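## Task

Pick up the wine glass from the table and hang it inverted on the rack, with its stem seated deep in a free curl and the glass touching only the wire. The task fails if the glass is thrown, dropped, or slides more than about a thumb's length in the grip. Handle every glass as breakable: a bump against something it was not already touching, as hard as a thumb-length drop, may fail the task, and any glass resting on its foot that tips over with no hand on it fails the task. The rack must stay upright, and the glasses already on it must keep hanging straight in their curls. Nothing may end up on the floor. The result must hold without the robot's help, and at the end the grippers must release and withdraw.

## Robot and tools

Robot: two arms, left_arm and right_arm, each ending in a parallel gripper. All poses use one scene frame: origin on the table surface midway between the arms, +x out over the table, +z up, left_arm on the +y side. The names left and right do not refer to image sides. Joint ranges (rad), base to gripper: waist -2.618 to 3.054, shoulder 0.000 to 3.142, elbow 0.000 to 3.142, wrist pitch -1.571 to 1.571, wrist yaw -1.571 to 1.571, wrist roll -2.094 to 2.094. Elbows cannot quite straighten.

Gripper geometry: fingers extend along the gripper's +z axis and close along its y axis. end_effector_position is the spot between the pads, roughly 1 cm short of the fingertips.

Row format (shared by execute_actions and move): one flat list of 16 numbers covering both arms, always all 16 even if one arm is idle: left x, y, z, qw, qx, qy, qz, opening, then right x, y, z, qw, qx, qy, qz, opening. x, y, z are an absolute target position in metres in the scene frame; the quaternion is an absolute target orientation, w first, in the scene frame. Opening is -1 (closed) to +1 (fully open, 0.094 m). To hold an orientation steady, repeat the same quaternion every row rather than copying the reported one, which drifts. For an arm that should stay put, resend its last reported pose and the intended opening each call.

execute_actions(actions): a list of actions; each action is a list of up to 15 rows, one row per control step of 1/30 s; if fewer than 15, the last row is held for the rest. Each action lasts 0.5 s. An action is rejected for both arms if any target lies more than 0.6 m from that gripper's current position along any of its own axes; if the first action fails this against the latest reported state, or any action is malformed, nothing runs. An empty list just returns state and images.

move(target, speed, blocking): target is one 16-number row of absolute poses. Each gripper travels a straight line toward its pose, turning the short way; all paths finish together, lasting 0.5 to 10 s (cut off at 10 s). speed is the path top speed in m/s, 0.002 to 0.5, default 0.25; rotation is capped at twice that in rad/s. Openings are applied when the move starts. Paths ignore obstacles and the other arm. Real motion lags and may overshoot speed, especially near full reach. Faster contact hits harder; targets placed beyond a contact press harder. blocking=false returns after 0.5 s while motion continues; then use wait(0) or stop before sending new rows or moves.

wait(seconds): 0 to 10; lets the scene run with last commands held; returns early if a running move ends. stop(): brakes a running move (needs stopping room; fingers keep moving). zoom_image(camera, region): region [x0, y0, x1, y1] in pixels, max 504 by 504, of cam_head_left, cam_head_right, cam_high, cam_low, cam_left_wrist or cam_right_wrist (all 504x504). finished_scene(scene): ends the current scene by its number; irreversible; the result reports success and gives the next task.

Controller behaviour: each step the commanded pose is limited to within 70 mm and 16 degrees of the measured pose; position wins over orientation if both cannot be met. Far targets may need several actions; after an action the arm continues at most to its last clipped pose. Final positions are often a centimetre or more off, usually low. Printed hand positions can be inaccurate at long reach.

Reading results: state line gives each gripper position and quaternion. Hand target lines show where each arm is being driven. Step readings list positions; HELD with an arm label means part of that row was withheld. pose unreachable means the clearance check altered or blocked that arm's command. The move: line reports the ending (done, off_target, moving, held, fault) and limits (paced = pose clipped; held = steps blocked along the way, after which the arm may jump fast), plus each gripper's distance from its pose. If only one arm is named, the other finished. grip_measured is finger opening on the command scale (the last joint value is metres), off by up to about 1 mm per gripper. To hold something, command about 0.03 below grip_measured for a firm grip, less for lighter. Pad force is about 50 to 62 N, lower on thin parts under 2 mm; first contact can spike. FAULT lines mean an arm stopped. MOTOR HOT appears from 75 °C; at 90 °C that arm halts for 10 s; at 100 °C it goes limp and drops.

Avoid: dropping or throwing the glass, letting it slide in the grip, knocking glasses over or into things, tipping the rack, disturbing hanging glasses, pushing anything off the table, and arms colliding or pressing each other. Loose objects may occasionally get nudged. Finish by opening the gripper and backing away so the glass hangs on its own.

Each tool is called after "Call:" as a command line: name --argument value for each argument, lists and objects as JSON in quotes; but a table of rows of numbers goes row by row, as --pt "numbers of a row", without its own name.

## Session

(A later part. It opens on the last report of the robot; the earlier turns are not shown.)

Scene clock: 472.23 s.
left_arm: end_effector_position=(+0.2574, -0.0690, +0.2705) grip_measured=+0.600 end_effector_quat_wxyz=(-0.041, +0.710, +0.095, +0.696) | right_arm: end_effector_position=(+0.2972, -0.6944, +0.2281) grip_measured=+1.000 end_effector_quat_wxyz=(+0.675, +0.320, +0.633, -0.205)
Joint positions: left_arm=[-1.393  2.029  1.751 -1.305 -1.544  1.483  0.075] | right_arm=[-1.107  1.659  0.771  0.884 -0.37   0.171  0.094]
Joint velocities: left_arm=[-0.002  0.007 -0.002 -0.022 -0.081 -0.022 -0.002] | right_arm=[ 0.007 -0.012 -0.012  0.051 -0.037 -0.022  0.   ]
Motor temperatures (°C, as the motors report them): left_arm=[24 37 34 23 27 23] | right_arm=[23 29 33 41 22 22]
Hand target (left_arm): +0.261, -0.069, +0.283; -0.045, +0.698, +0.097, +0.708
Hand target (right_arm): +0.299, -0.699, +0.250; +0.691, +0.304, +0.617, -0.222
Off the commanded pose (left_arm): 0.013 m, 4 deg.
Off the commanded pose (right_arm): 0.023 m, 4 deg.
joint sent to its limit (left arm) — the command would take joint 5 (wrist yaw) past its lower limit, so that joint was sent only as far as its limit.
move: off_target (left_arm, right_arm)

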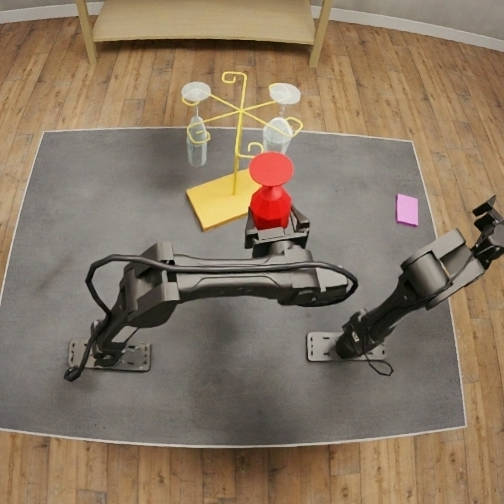

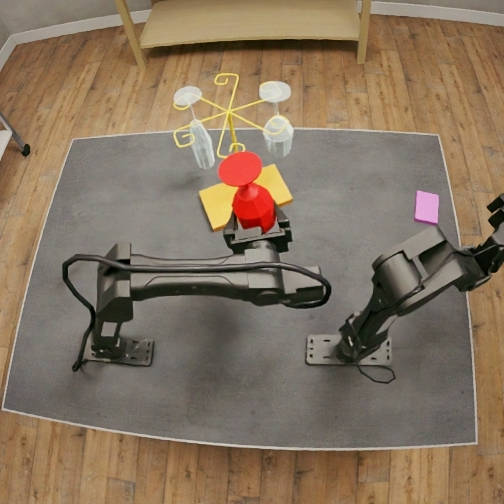

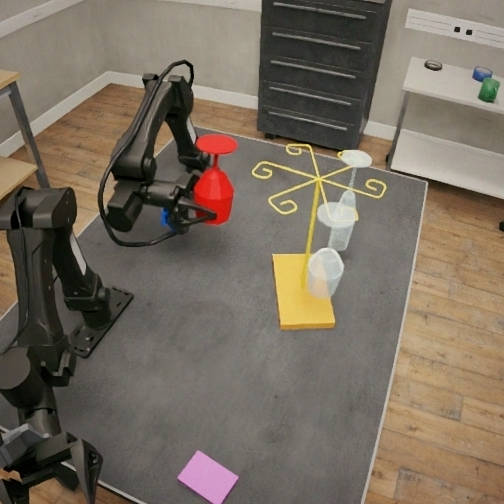

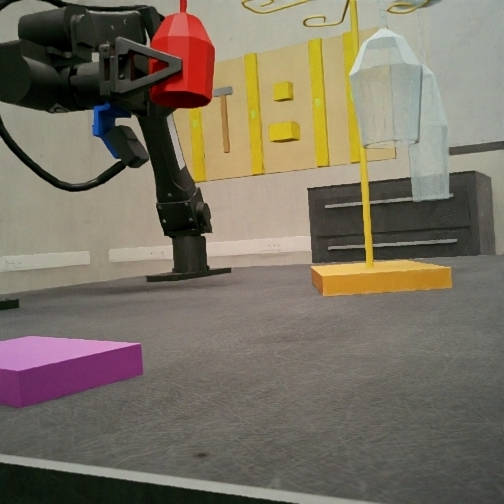

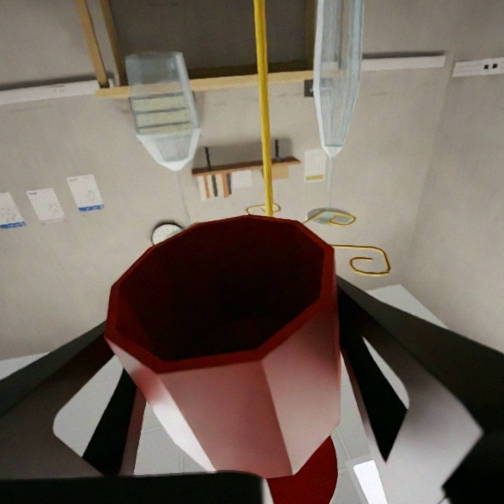

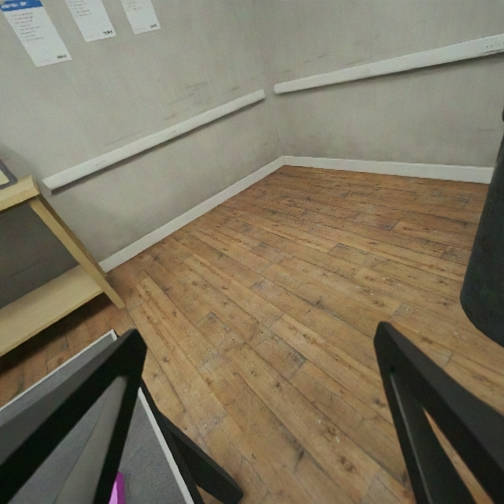

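Call:
move --target '[0.262,-0.07,0.256,-0.052,0.685,0.102,0.719,0.55,0.30,-0.70,0.25,0.691,0.304,0.617,-0.222,1]' --speed 0.03

Call:
zoom_image --camera "cam_head_left" --region '[170,60,350,240]'

Call:
zoom_image --camera "cam_head_right" --region '[150,60,330,240]'

Call:
zoom_image --camera "cam_high" --region '[140,80,410,300]'

Scene clock: 510.77 s.
left_arm: end_effector_position=(+0.2585, -0.0747, +0.2557) grip_measured=+0.600 end_effector_quat_wxyz=(-0.033, +0.709, +0.104, +0.697) | right_arm: end_effector_position=(+0.2972, -0.6944, +0.2281) grip_measured=+1.000 end_effector_quat_wxyz=(+0.675, +0.320, +0.633, -0.205)
Joint positions: left_arm=[-1.393  2.069  1.751 -1.305 -1.543  1.419  0.075] | right_arm=[-1.107  1.659  0.771  0.884 -0.37   0.171  0.094]
Joint velocities: left_arm=[ 0.002 -0.012  0.002 -0.022  0.022  0.022 -0.001] | right_arm=[ 0.007 -0.002  0.002  0.022  0.081  0.051  0.   ]
Motor temperatures (°C, as the motors report them): left_arm=[24 38 35 23 27 23] | right_arm=[23 29 33 41 22 22]
Hand target (left_arm): +0.262, -0.070, +0.256; -0.045, +0.698, +0.097, +0.708
Hand target (right_arm): +0.299, -0.699, +0.250; +0.691, +0.304, +0.617, -0.222
Off the commanded pose (left_arm): 0.006 m, 4 deg.
Off the commanded pose (right_arm): 0.023 m, 4 deg.
joint sent to its limit (left arm) — the command would take joint 5 (wrist yaw) past its lower limit, so that joint was sent only as far as its limit.
move: off_target (left_arm, right_arm)

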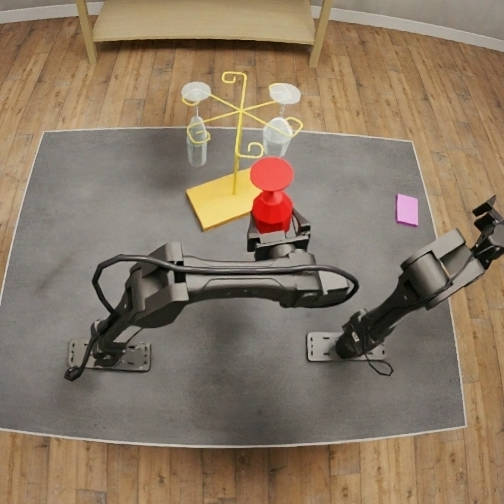

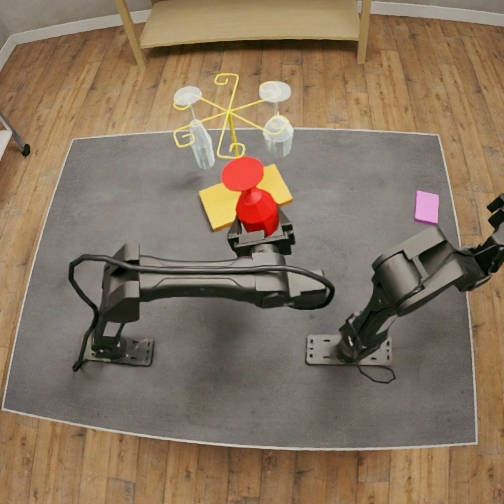

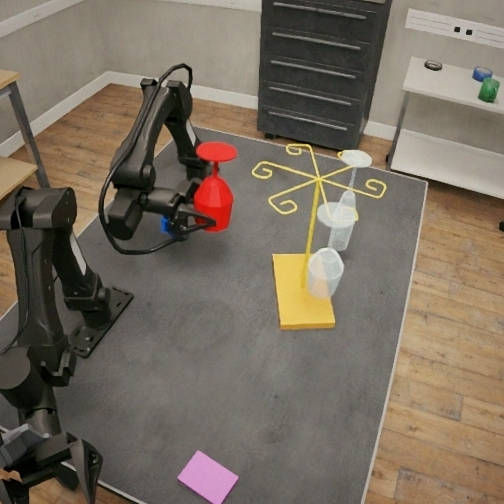

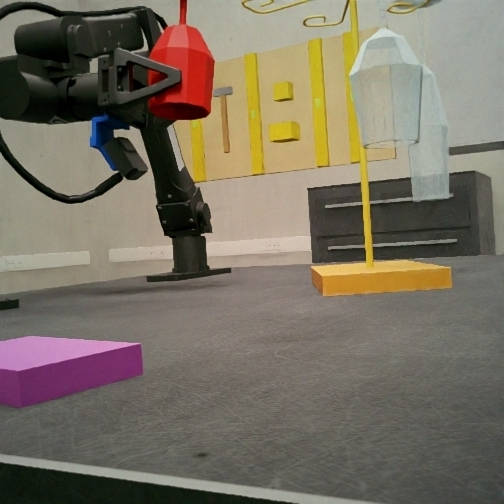

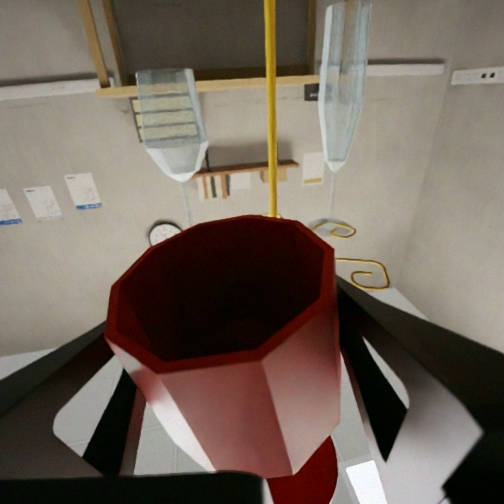

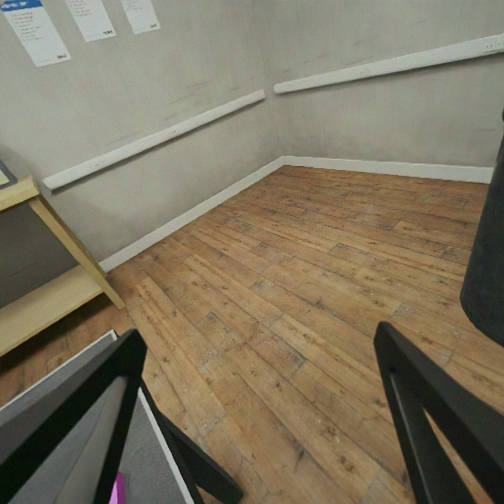

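Region (170, 60, 350, 240) of cam_head_left's 504x504 image, scaled by 2.800, with more detail than that image has.

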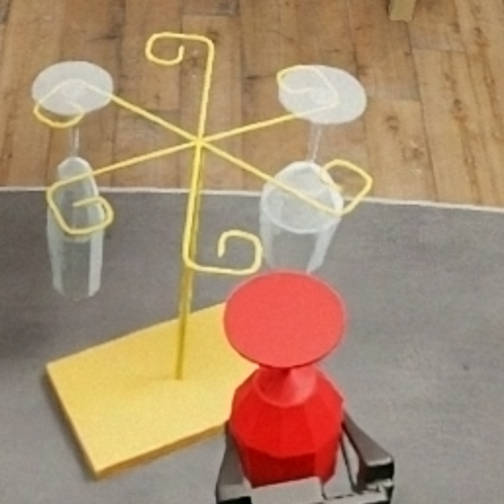

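Region (150, 60, 330, 240) of cam_head_right's 504x504 image, scaled by 2.800, with more detail than that image has.

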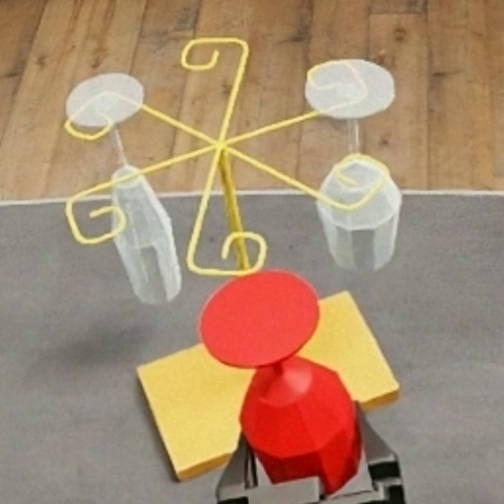

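Region (140, 80, 410, 300) of cam_high's 504x504 image, scaled by 1.867, with more detail than that image has; it fills the top 411 rows of this view, and the rest is white.

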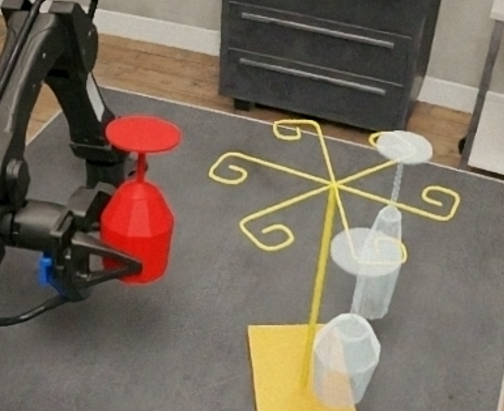

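Call:
move --target '[0.295,-0.078,0.246,-0.075,0.683,0.125,0.716,0.55,0.30,-0.70,0.25,0.691,0.304,0.617,-0.222,1]' --speed 0.02

Call:
zoom_image --camera "cam_head_left" --region '[170,60,350,240]'

Call:
zoom_image --camera "cam_high" --region '[160,100,360,260]'

Scene clock: 544.57 s.
left_arm: end_effector_position=(+0.2900, -0.0764, +0.2334) grip_measured=+0.600 end_effector_quat_wxyz=(-0.069, +0.706, +0.120, +0.694) | right_arm: end_effector_position=(+0.2972, -0.6944, +0.2281) grip_measured=+1.000 end_effector_quat_wxyz=(+0.675, +0.320, +0.633, -0.205)
Joint positions: left_arm=[-1.319  2.181  1.834 -1.305 -1.544  1.421  0.075] | right_arm=[-1.107  1.659  0.771  0.884 -0.37   0.171  0.094]
Joint velocities: left_arm=[-0.002 -0.002 -0.007 -0.022 -0.007 -0.037 -0.   ] | right_arm=[ 0.002 -0.022 -0.012 -0.022 -0.066 -0.022  0.   ]
Motor temperatures (°C, as the motors report them): left_arm=[24 38 33 23 27 23] | right_arm=[23 29 33 41 22 22]
Hand target (left_arm): +0.295, -0.077, +0.246; -0.071, +0.694, +0.123, +0.706
Hand target (right_arm): +0.299, -0.699, +0.250; +0.691, +0.304, +0.617, -0.222
Off the commanded pose (left_arm): 0.014 m, 4 deg.
Off the commanded pose (right_arm): 0.023 m, 4 deg.
joint sent to its limit (left arm) — the command would take joint 5 (wrist yaw) past its lower limit, so that joint was sent only as far as its limit.
move: off_target (left_arm, right_arm)

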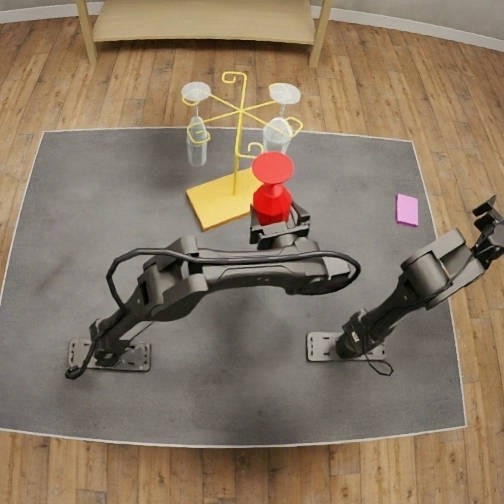

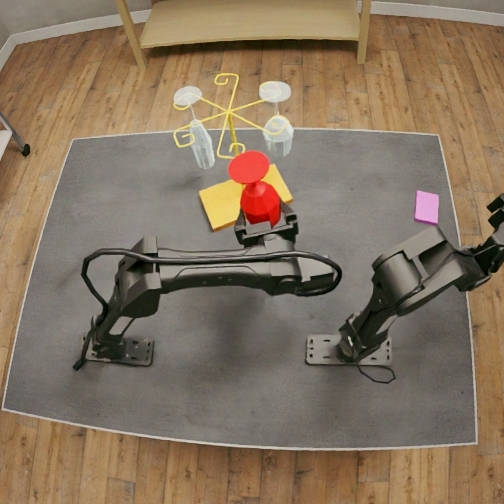

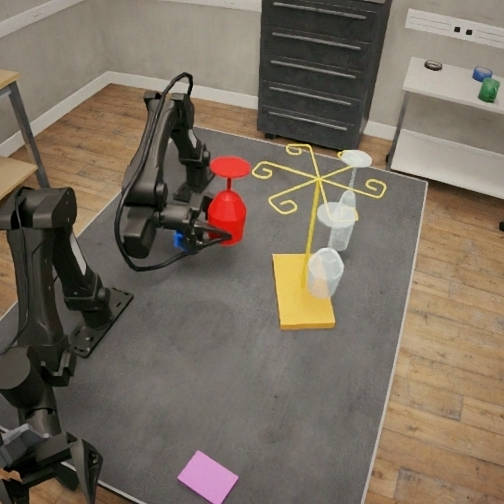

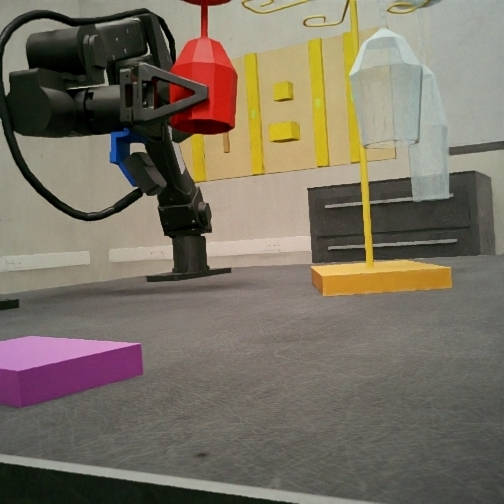

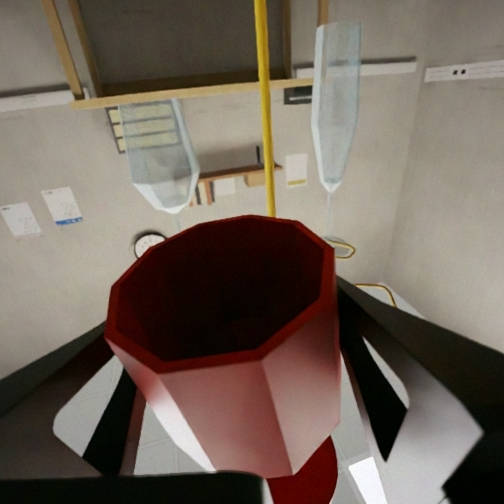

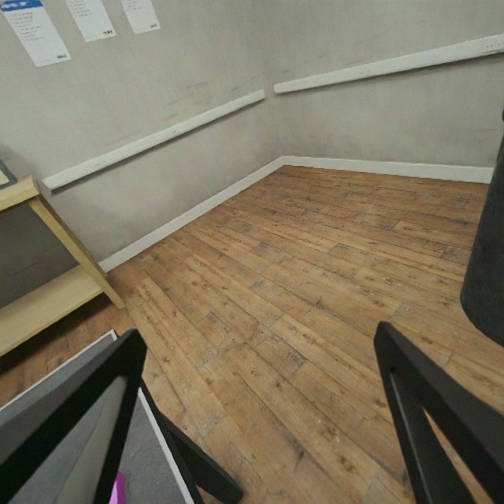

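Region (170, 60, 350, 240) of cam_head_left's 504x504 image, scaled by 2.800, with more detail than that image has.

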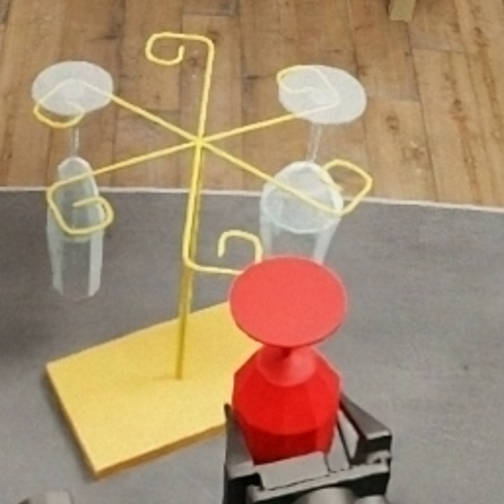

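Region (160, 100, 360, 260) of cam_high's 504x504 image, scaled by 2.520, with more detail than that image has; it fills the top 403 rows of this view, and the rest is white.

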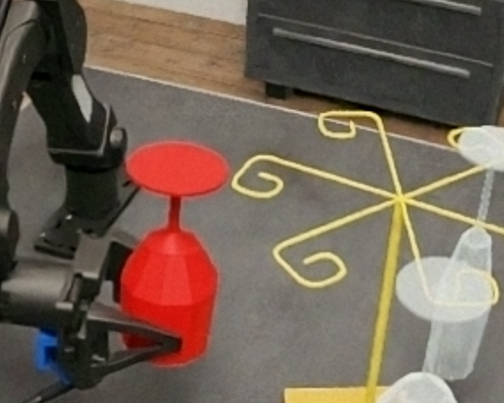

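Call:
move --target '[0.335,-0.078,0.248,-0.105,0.688,0.153,0.702,0.55,0.30,-0.70,0.25,0.691,0.304,0.617,-0.222,1]' --speed 0.015

Call:
zoom_image --camera "cam_head_left" --region '[170,60,350,240]'

Call:
zoom_image --camera "cam_high" --region '[160,100,360,260]'

Scene clock: 581.07 s.
left_arm: end_effector_position=(+0.3294, -0.0771, +0.2350) grip_measured=+0.600 end_effector_quat_wxyz=(-0.104, +0.702, +0.145, +0.689) | right_arm: end_effector_position=(+0.2972, -0.6944, +0.2281) grip_measured=+1.000 end_effector_quat_wxyz=(+0.675, +0.320, +0.633, -0.205)
Joint positions: left_arm=[-1.232  2.283  2.011 -1.305 -1.543  1.509  0.075] | right_arm=[-1.107  1.659  0.771  0.884 -0.37   0.171  0.094]
Joint velocities: left_arm=[ 0.002 -0.002 -0.002  0.051  0.037  0.051 -0.   ] | right_arm=[ 0.002 -0.007 -0.017 -0.007 -0.007 -0.051  0.   ]
Motor temperatures (°C, as the motors report them): left_arm=[24 39 35 23 28 23] | right_arm=[23 29 33 42 22 22]
Hand target (left_arm): +0.334, -0.077, +0.248; -0.104, +0.688, +0.151, +0.702
Hand target (right_arm): +0.299, -0.699, +0.250; +0.691, +0.304, +0.617, -0.222
Off the commanded pose (left_arm): 0.014 m, 2 deg.
Off the commanded pose (right_arm): 0.023 m, 4 deg.
move: off_target (left_arm, right_arm)

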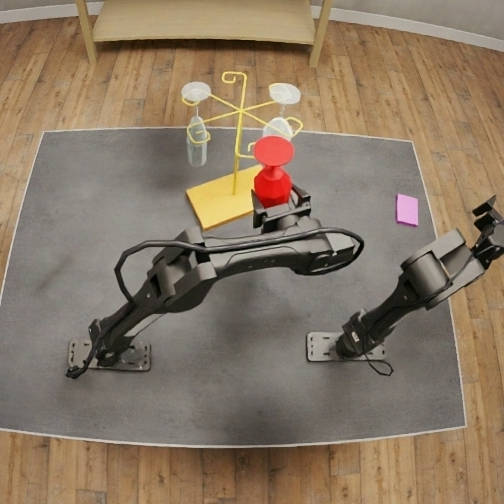

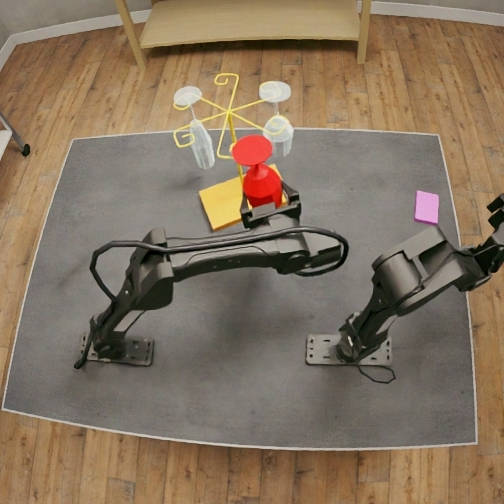

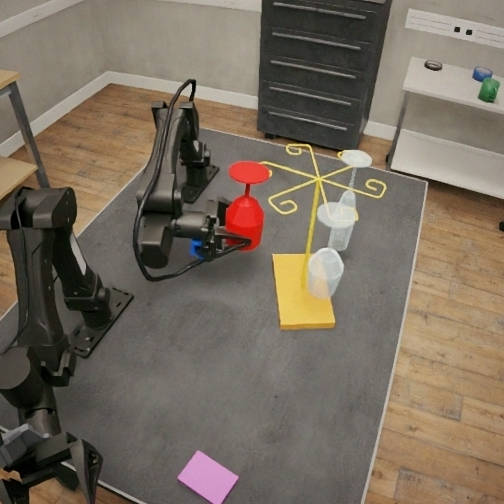

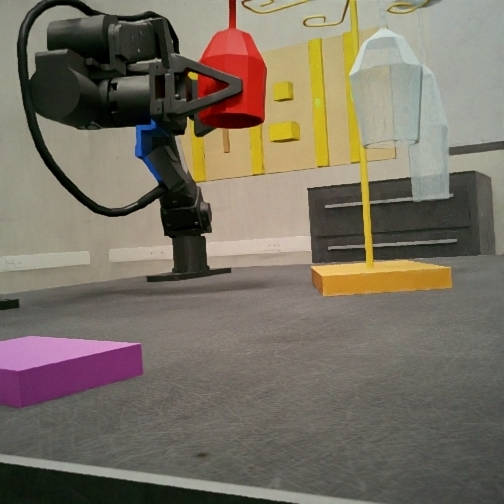

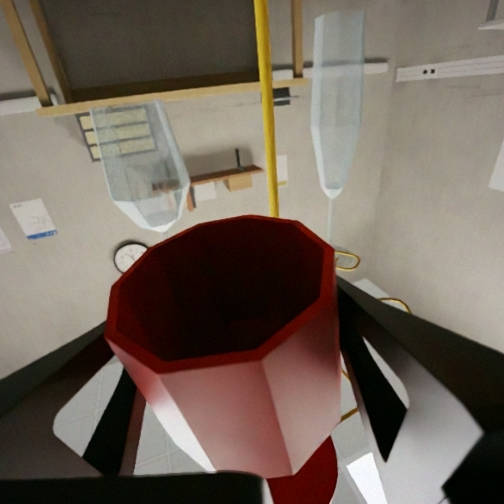

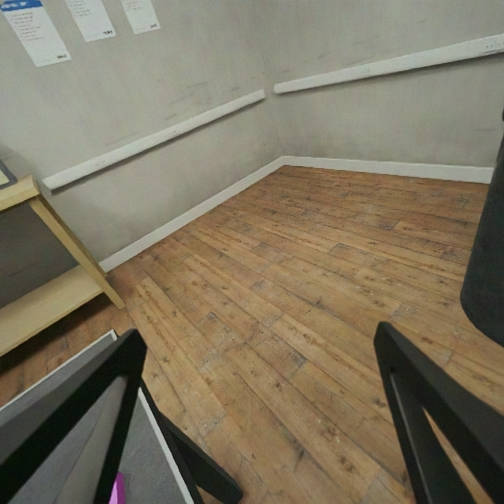

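Region (170, 60, 350, 240) of cam_head_left's 504x504 image, scaled by 2.800, with more detail than that image has.

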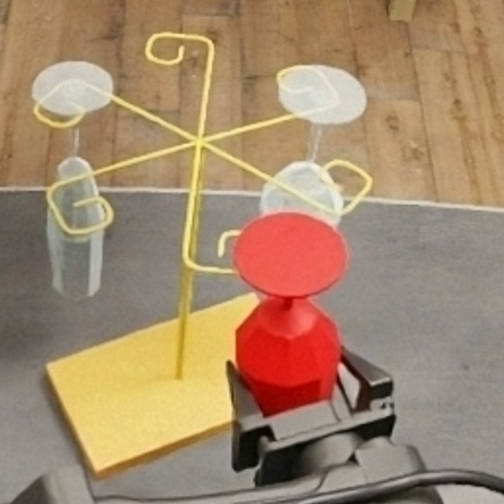

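Region (160, 100, 360, 260) of cam_high's 504x504 image, scaled by 2.520, with more detail than that image has; it fills the top 403 rows of this view, and the rest is white.

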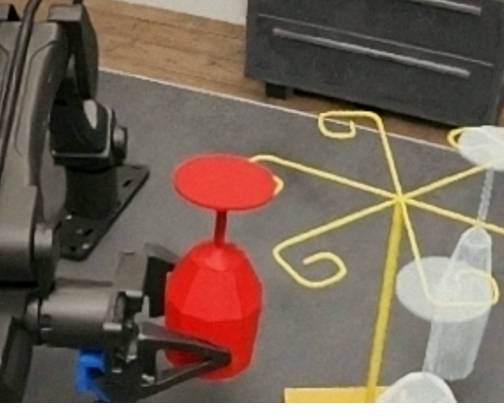

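Call:
move --target '[0.385,-0.074,0.249,-0.139,0.681,0.187,0.693,0.55,0.30,-0.70,0.25,0.691,0.304,0.617,-0.222,1]' --speed 0.015

Call:
zoom_image --camera "cam_head_left" --region '[170,60,350,240]'

Call:
zoom_image --camera "cam_high" --region '[160,100,360,260]'

Scene clock: 609.30 s.
left_arm: end_effector_position=(+0.3794, -0.0741, +0.2354) grip_measured=+0.600 end_effector_quat_wxyz=(-0.141, +0.697, +0.176, +0.681) | right_arm: end_effector_position=(+0.2972, -0.6944, +0.2281) grip_measured=+1.000 end_effector_quat_wxyz=(+0.675, +0.320, +0.633, -0.205)
Joint positions: left_arm=[-1.129  2.43   2.27  -1.304 -1.537  1.635  0.075] | right_arm=[-1.107  1.659  0.771  0.884 -0.37   0.171  0.094]
Joint velocities: left_arm=[-0.007 -0.002  0.012  0.022  0.037 -0.007  0.001] | right_arm=[ 0.002  0.002 -0.012 -0.022  0.022  0.051  0.   ]
Motor temperatures (°C, as the motors report them): left_arm=[24 40 35 23 28 23] | right_arm=[23 29 33 42 22 22]
Hand target (left_arm): +0.384, -0.072, +0.249; -0.139, +0.682, +0.187, +0.694
Hand target (right_arm): +0.299, -0.699, +0.250; +0.691, +0.304, +0.617, -0.222
Off the commanded pose (left_arm): 0.015 m, 3 deg.
Off the commanded pose (right_arm): 0.023 m, 4 deg.
move: off_target (left_arm, right_arm)

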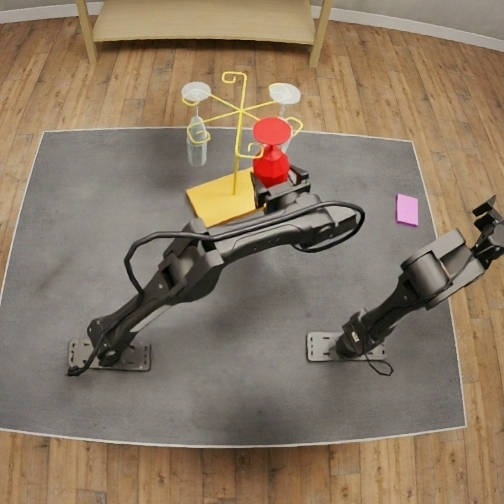

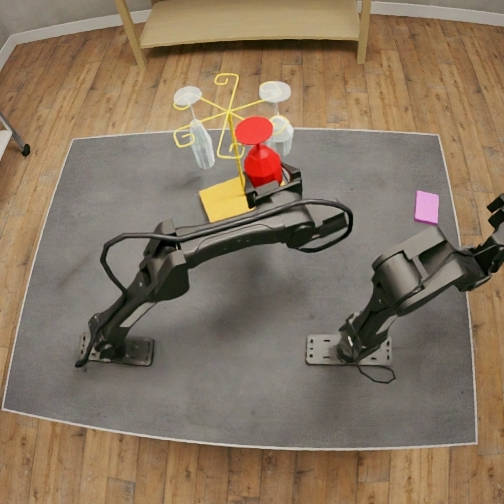

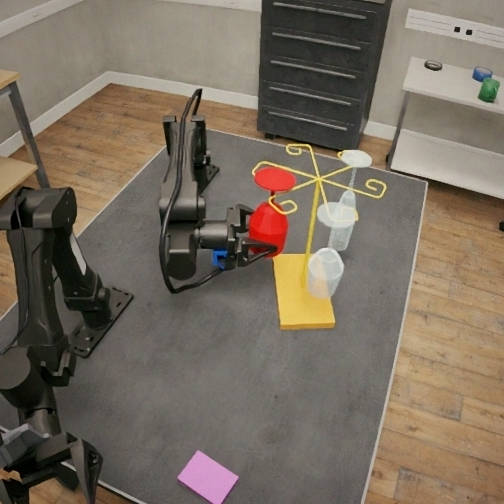

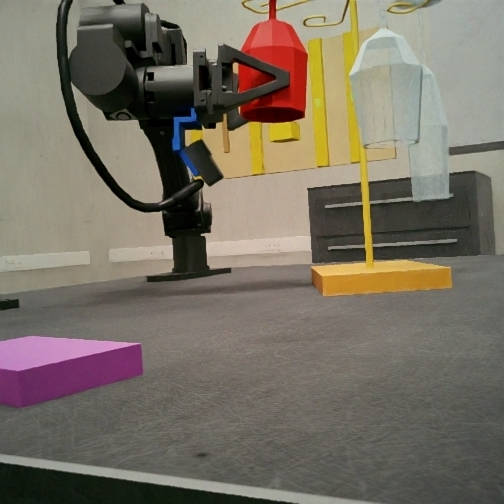

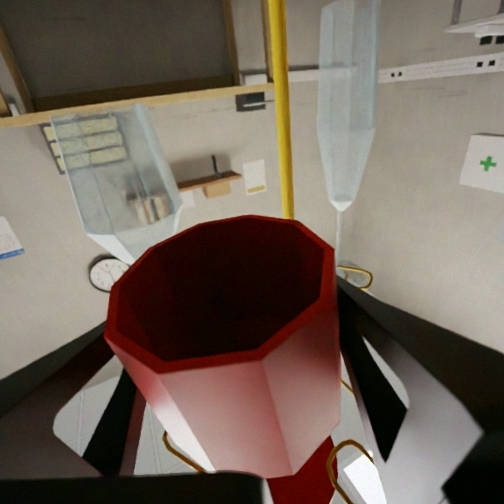

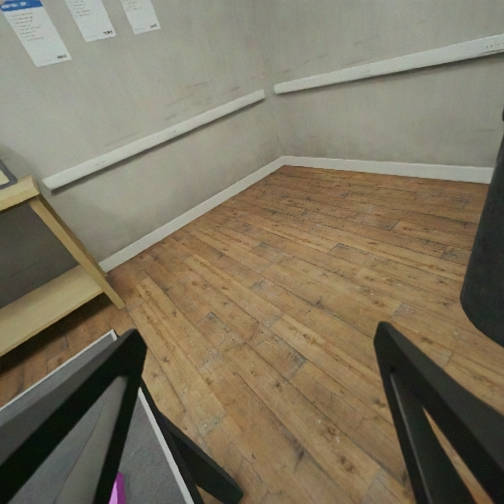

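Region (170, 60, 350, 240) of cam_head_left's 504x504 image, scaled by 2.800, with more detail than that image has.

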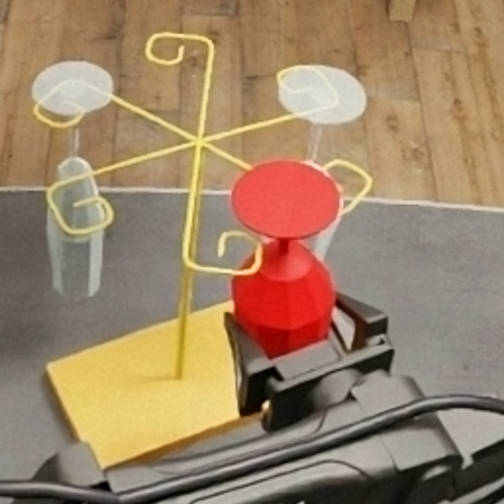

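Region (160, 100, 360, 260) of cam_high's 504x504 image, scaled by 2.520, with more detail than that image has; it fills the top 403 rows of this view, and the rest is white.

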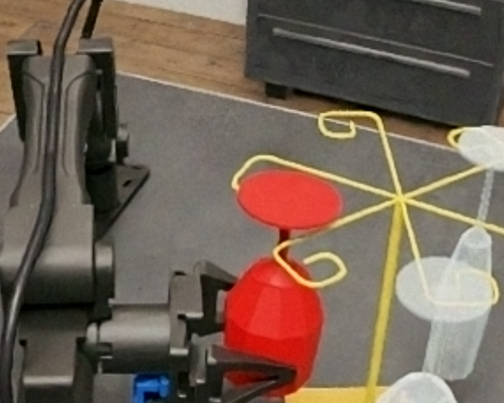

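Call:
move --target '[0.407,-0.064,0.250,-0.152,0.678,0.200,0.690,0.55,0.30,-0.70,0.25,0.691,0.304,0.617,-0.222,1]' --speed 0.012

Call:
zoom_image --camera "cam_head_left" --region '[170,60,350,240]'

Call:
zoom_image --camera "cam_high" --region '[200,110,360,240]'

Scene clock: 627.03 s.
left_arm: end_effector_position=(+0.4012, -0.0655, +0.2351) grip_measured=+0.600 end_effector_quat_wxyz=(-0.157, +0.695, +0.189, +0.676) | right_arm: end_effector_position=(+0.2972, -0.6944, +0.2281) grip_measured=+1.000 end_effector_quat_wxyz=(+0.675, +0.320, +0.633, -0.205)
Joint positions: left_arm=[-1.081  2.443  2.289 -1.195 -1.533  1.756  0.075] | right_arm=[-1.107  1.659  0.771  0.884 -0.37   0.171  0.094]
Joint velocities: left_arm=[-0.007  0.007 -0.002  0.081 -0.051  0.066 -0.001] | right_arm=[-0.017  0.012  0.007  0.037 -0.037  0.037  0.   ]
Motor temperatures (°C, as the motors report them): left_arm=[24 41 36 23 28 23] | right_arm=[23 29 33 42 22 22]
Hand target (left_arm): +0.405, -0.063, +0.250; -0.155, +0.678, +0.203, +0.689
Hand target (right_arm): +0.299, -0.699, +0.250; +0.691, +0.304, +0.617, -0.222
Off the commanded pose (left_arm): 0.016 m, 3 deg.
Off the commanded pose (right_arm): 0.023 m, 4 deg.
move: off_target (left_arm, right_arm)

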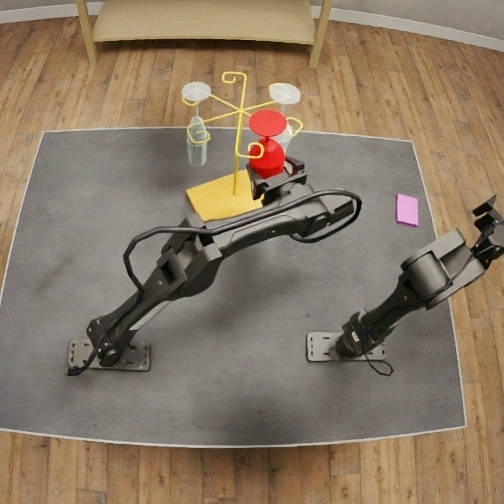

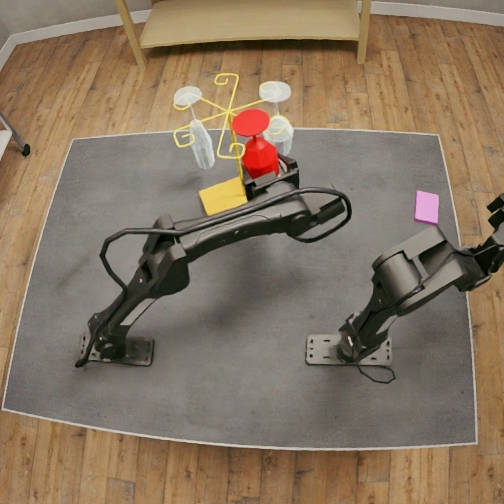

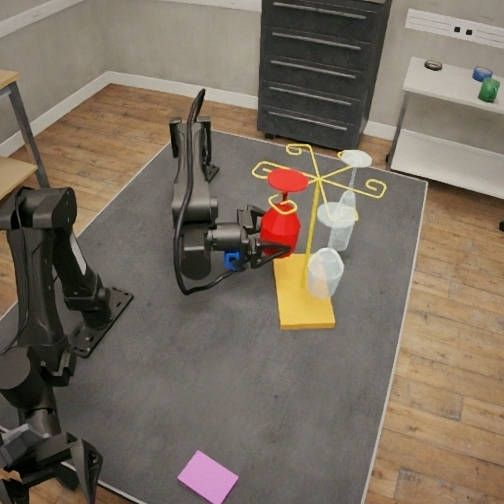

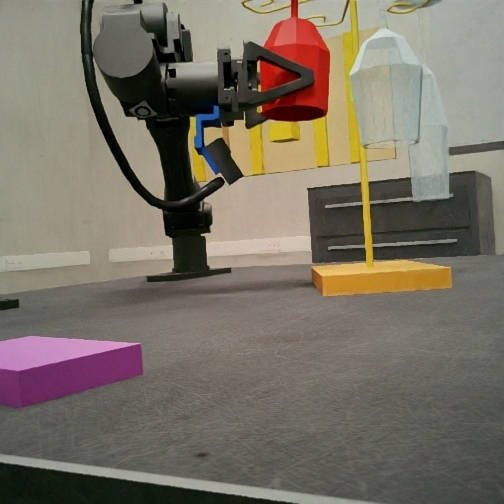

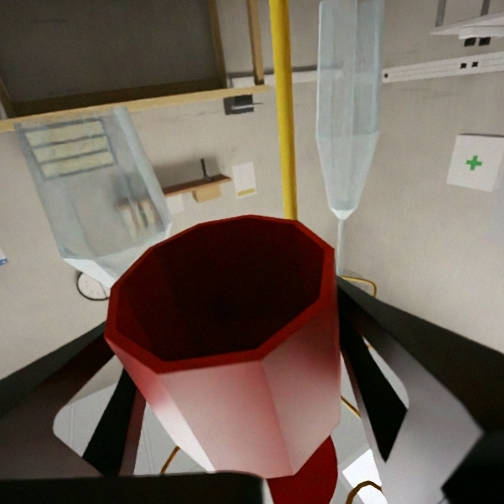

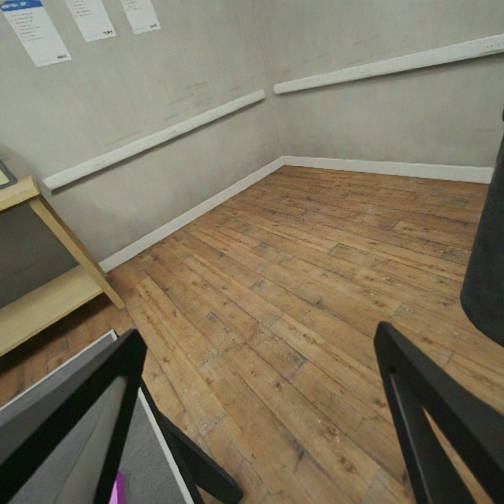

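Region (170, 60, 350, 240) of cam_head_left's 504x504 image, scaled by 2.800, with more detail than that image has.

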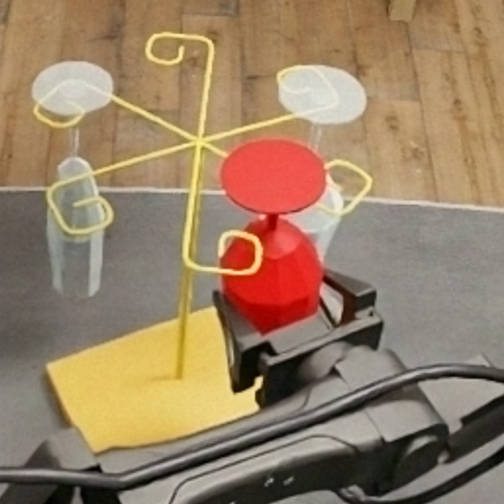

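Region (200, 110, 360, 240) of cam_high's 504x504 image, scaled by 3.150, with more detail than that image has; it fills the top 410 rows of this view, and the rest is white.

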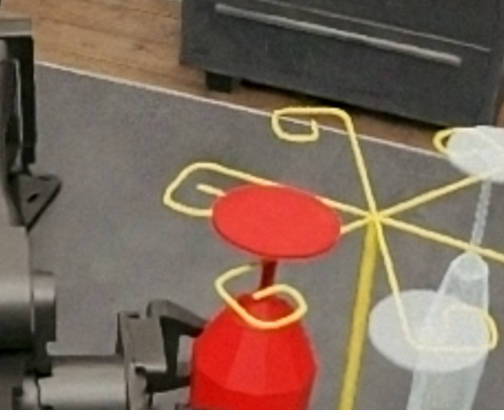

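Call:
move --target '[0.406,-0.028,0.250,-0.168,0.674,0.216,0.687,0.55,0.30,-0.70,0.25,0.691,0.304,0.617,-0.222,1]' --speed 0.012

Call:
zoom_image --camera "cam_head_left" --region '[190,80,310,200]'

Call:
zoom_image --camera "cam_high" --region '[200,110,360,240]'

Scene clock: 648.23 s.
left_arm: end_effector_position=(+0.4062, -0.0386, +0.2298) grip_measured=+0.600 end_effector_quat_wxyz=(-0.168, +0.689, +0.206, +0.674) | right_arm: end_effector_position=(+0.2972, -0.6944, +0.2282) grip_measured=+1.000 end_effector_quat_wxyz=(+0.675, +0.320, +0.632, -0.205)
Joint positions: left_arm=[-1.045  2.383  2.164 -1.189 -1.535  1.687  0.075] | right_arm=[-1.107  1.659  0.771  0.884 -0.37   0.171  0.094]
Joint velocities: left_arm=[-0.007 -0.012 -0.007  0.007 -0.022 -0.095 -0.   ] | right_arm=[-0.002  0.012 -0.007 -0.022  0.007 -0.066  0.   ]
Motor temperatures (°C, as the motors report them): left_arm=[24 43 35 23 28 23] | right_arm=[23 29 33 42 22 22]
Hand target (left_arm): +0.406, -0.028, +0.249; -0.168, +0.674, +0.216, +0.687
Hand target (right_arm): +0.299, -0.699, +0.250; +0.691, +0.304, +0.617, -0.222
Off the commanded pose (left_arm): 0.023 m, 3 deg.
Off the commanded pose (right_arm): 0.023 m, 4 deg.
move: off_target (left_arm, right_arm)

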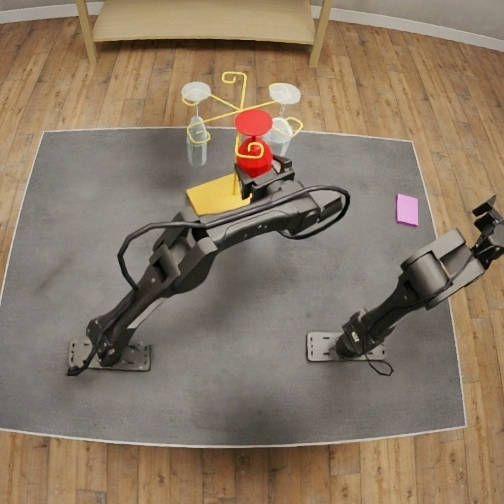

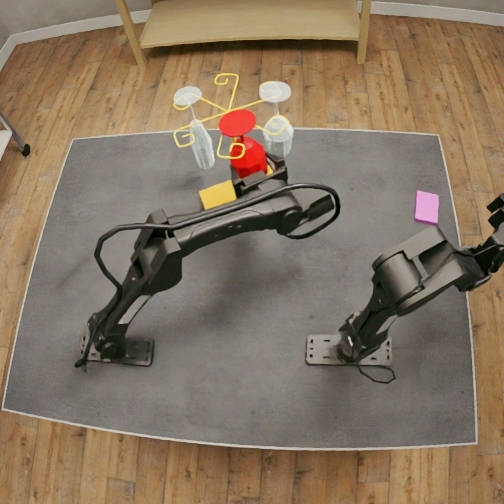

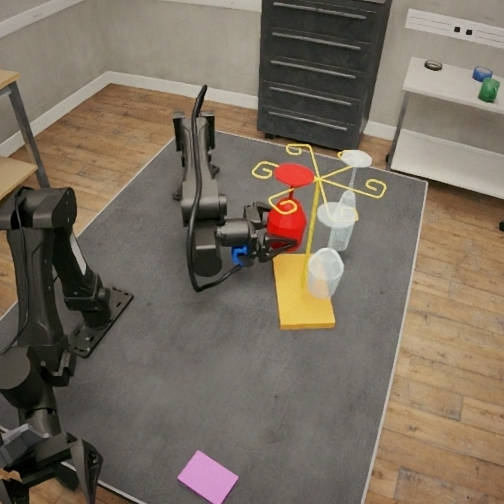

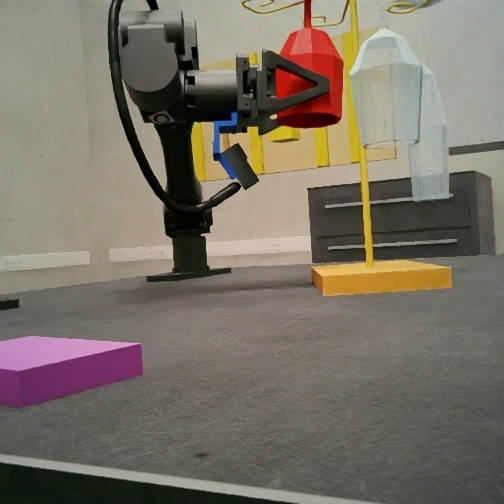

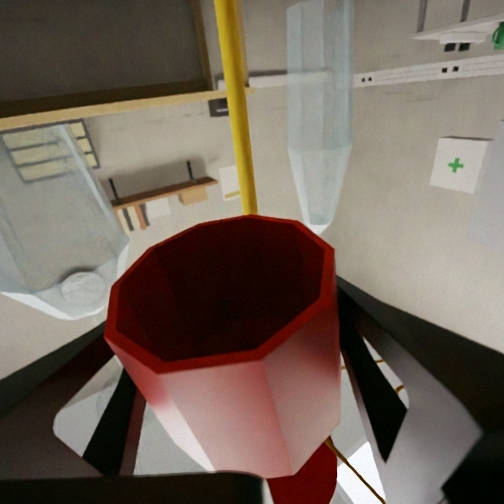

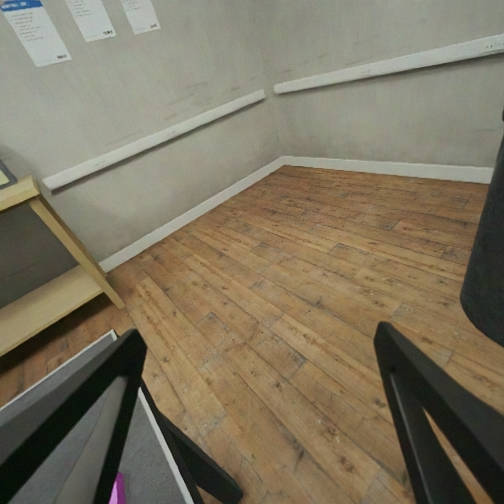

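Region (190, 80, 310, 200) of cam_head_left's 504x504 image, scaled by 4.200, with more detail than that image has.

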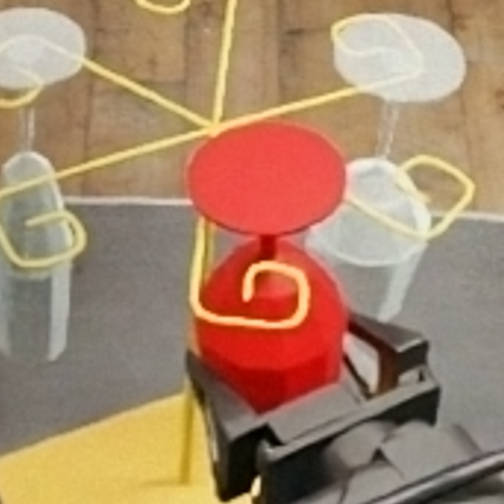

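Region (200, 110, 360, 240) of cam_high's 504x504 image, scaled by 3.150, with more detail than that image has; it fills the top 410 rows of this view, and the rest is white.

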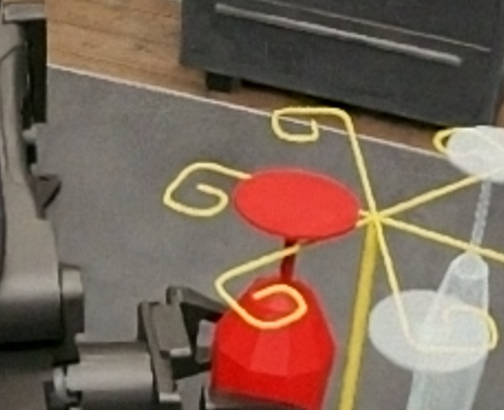

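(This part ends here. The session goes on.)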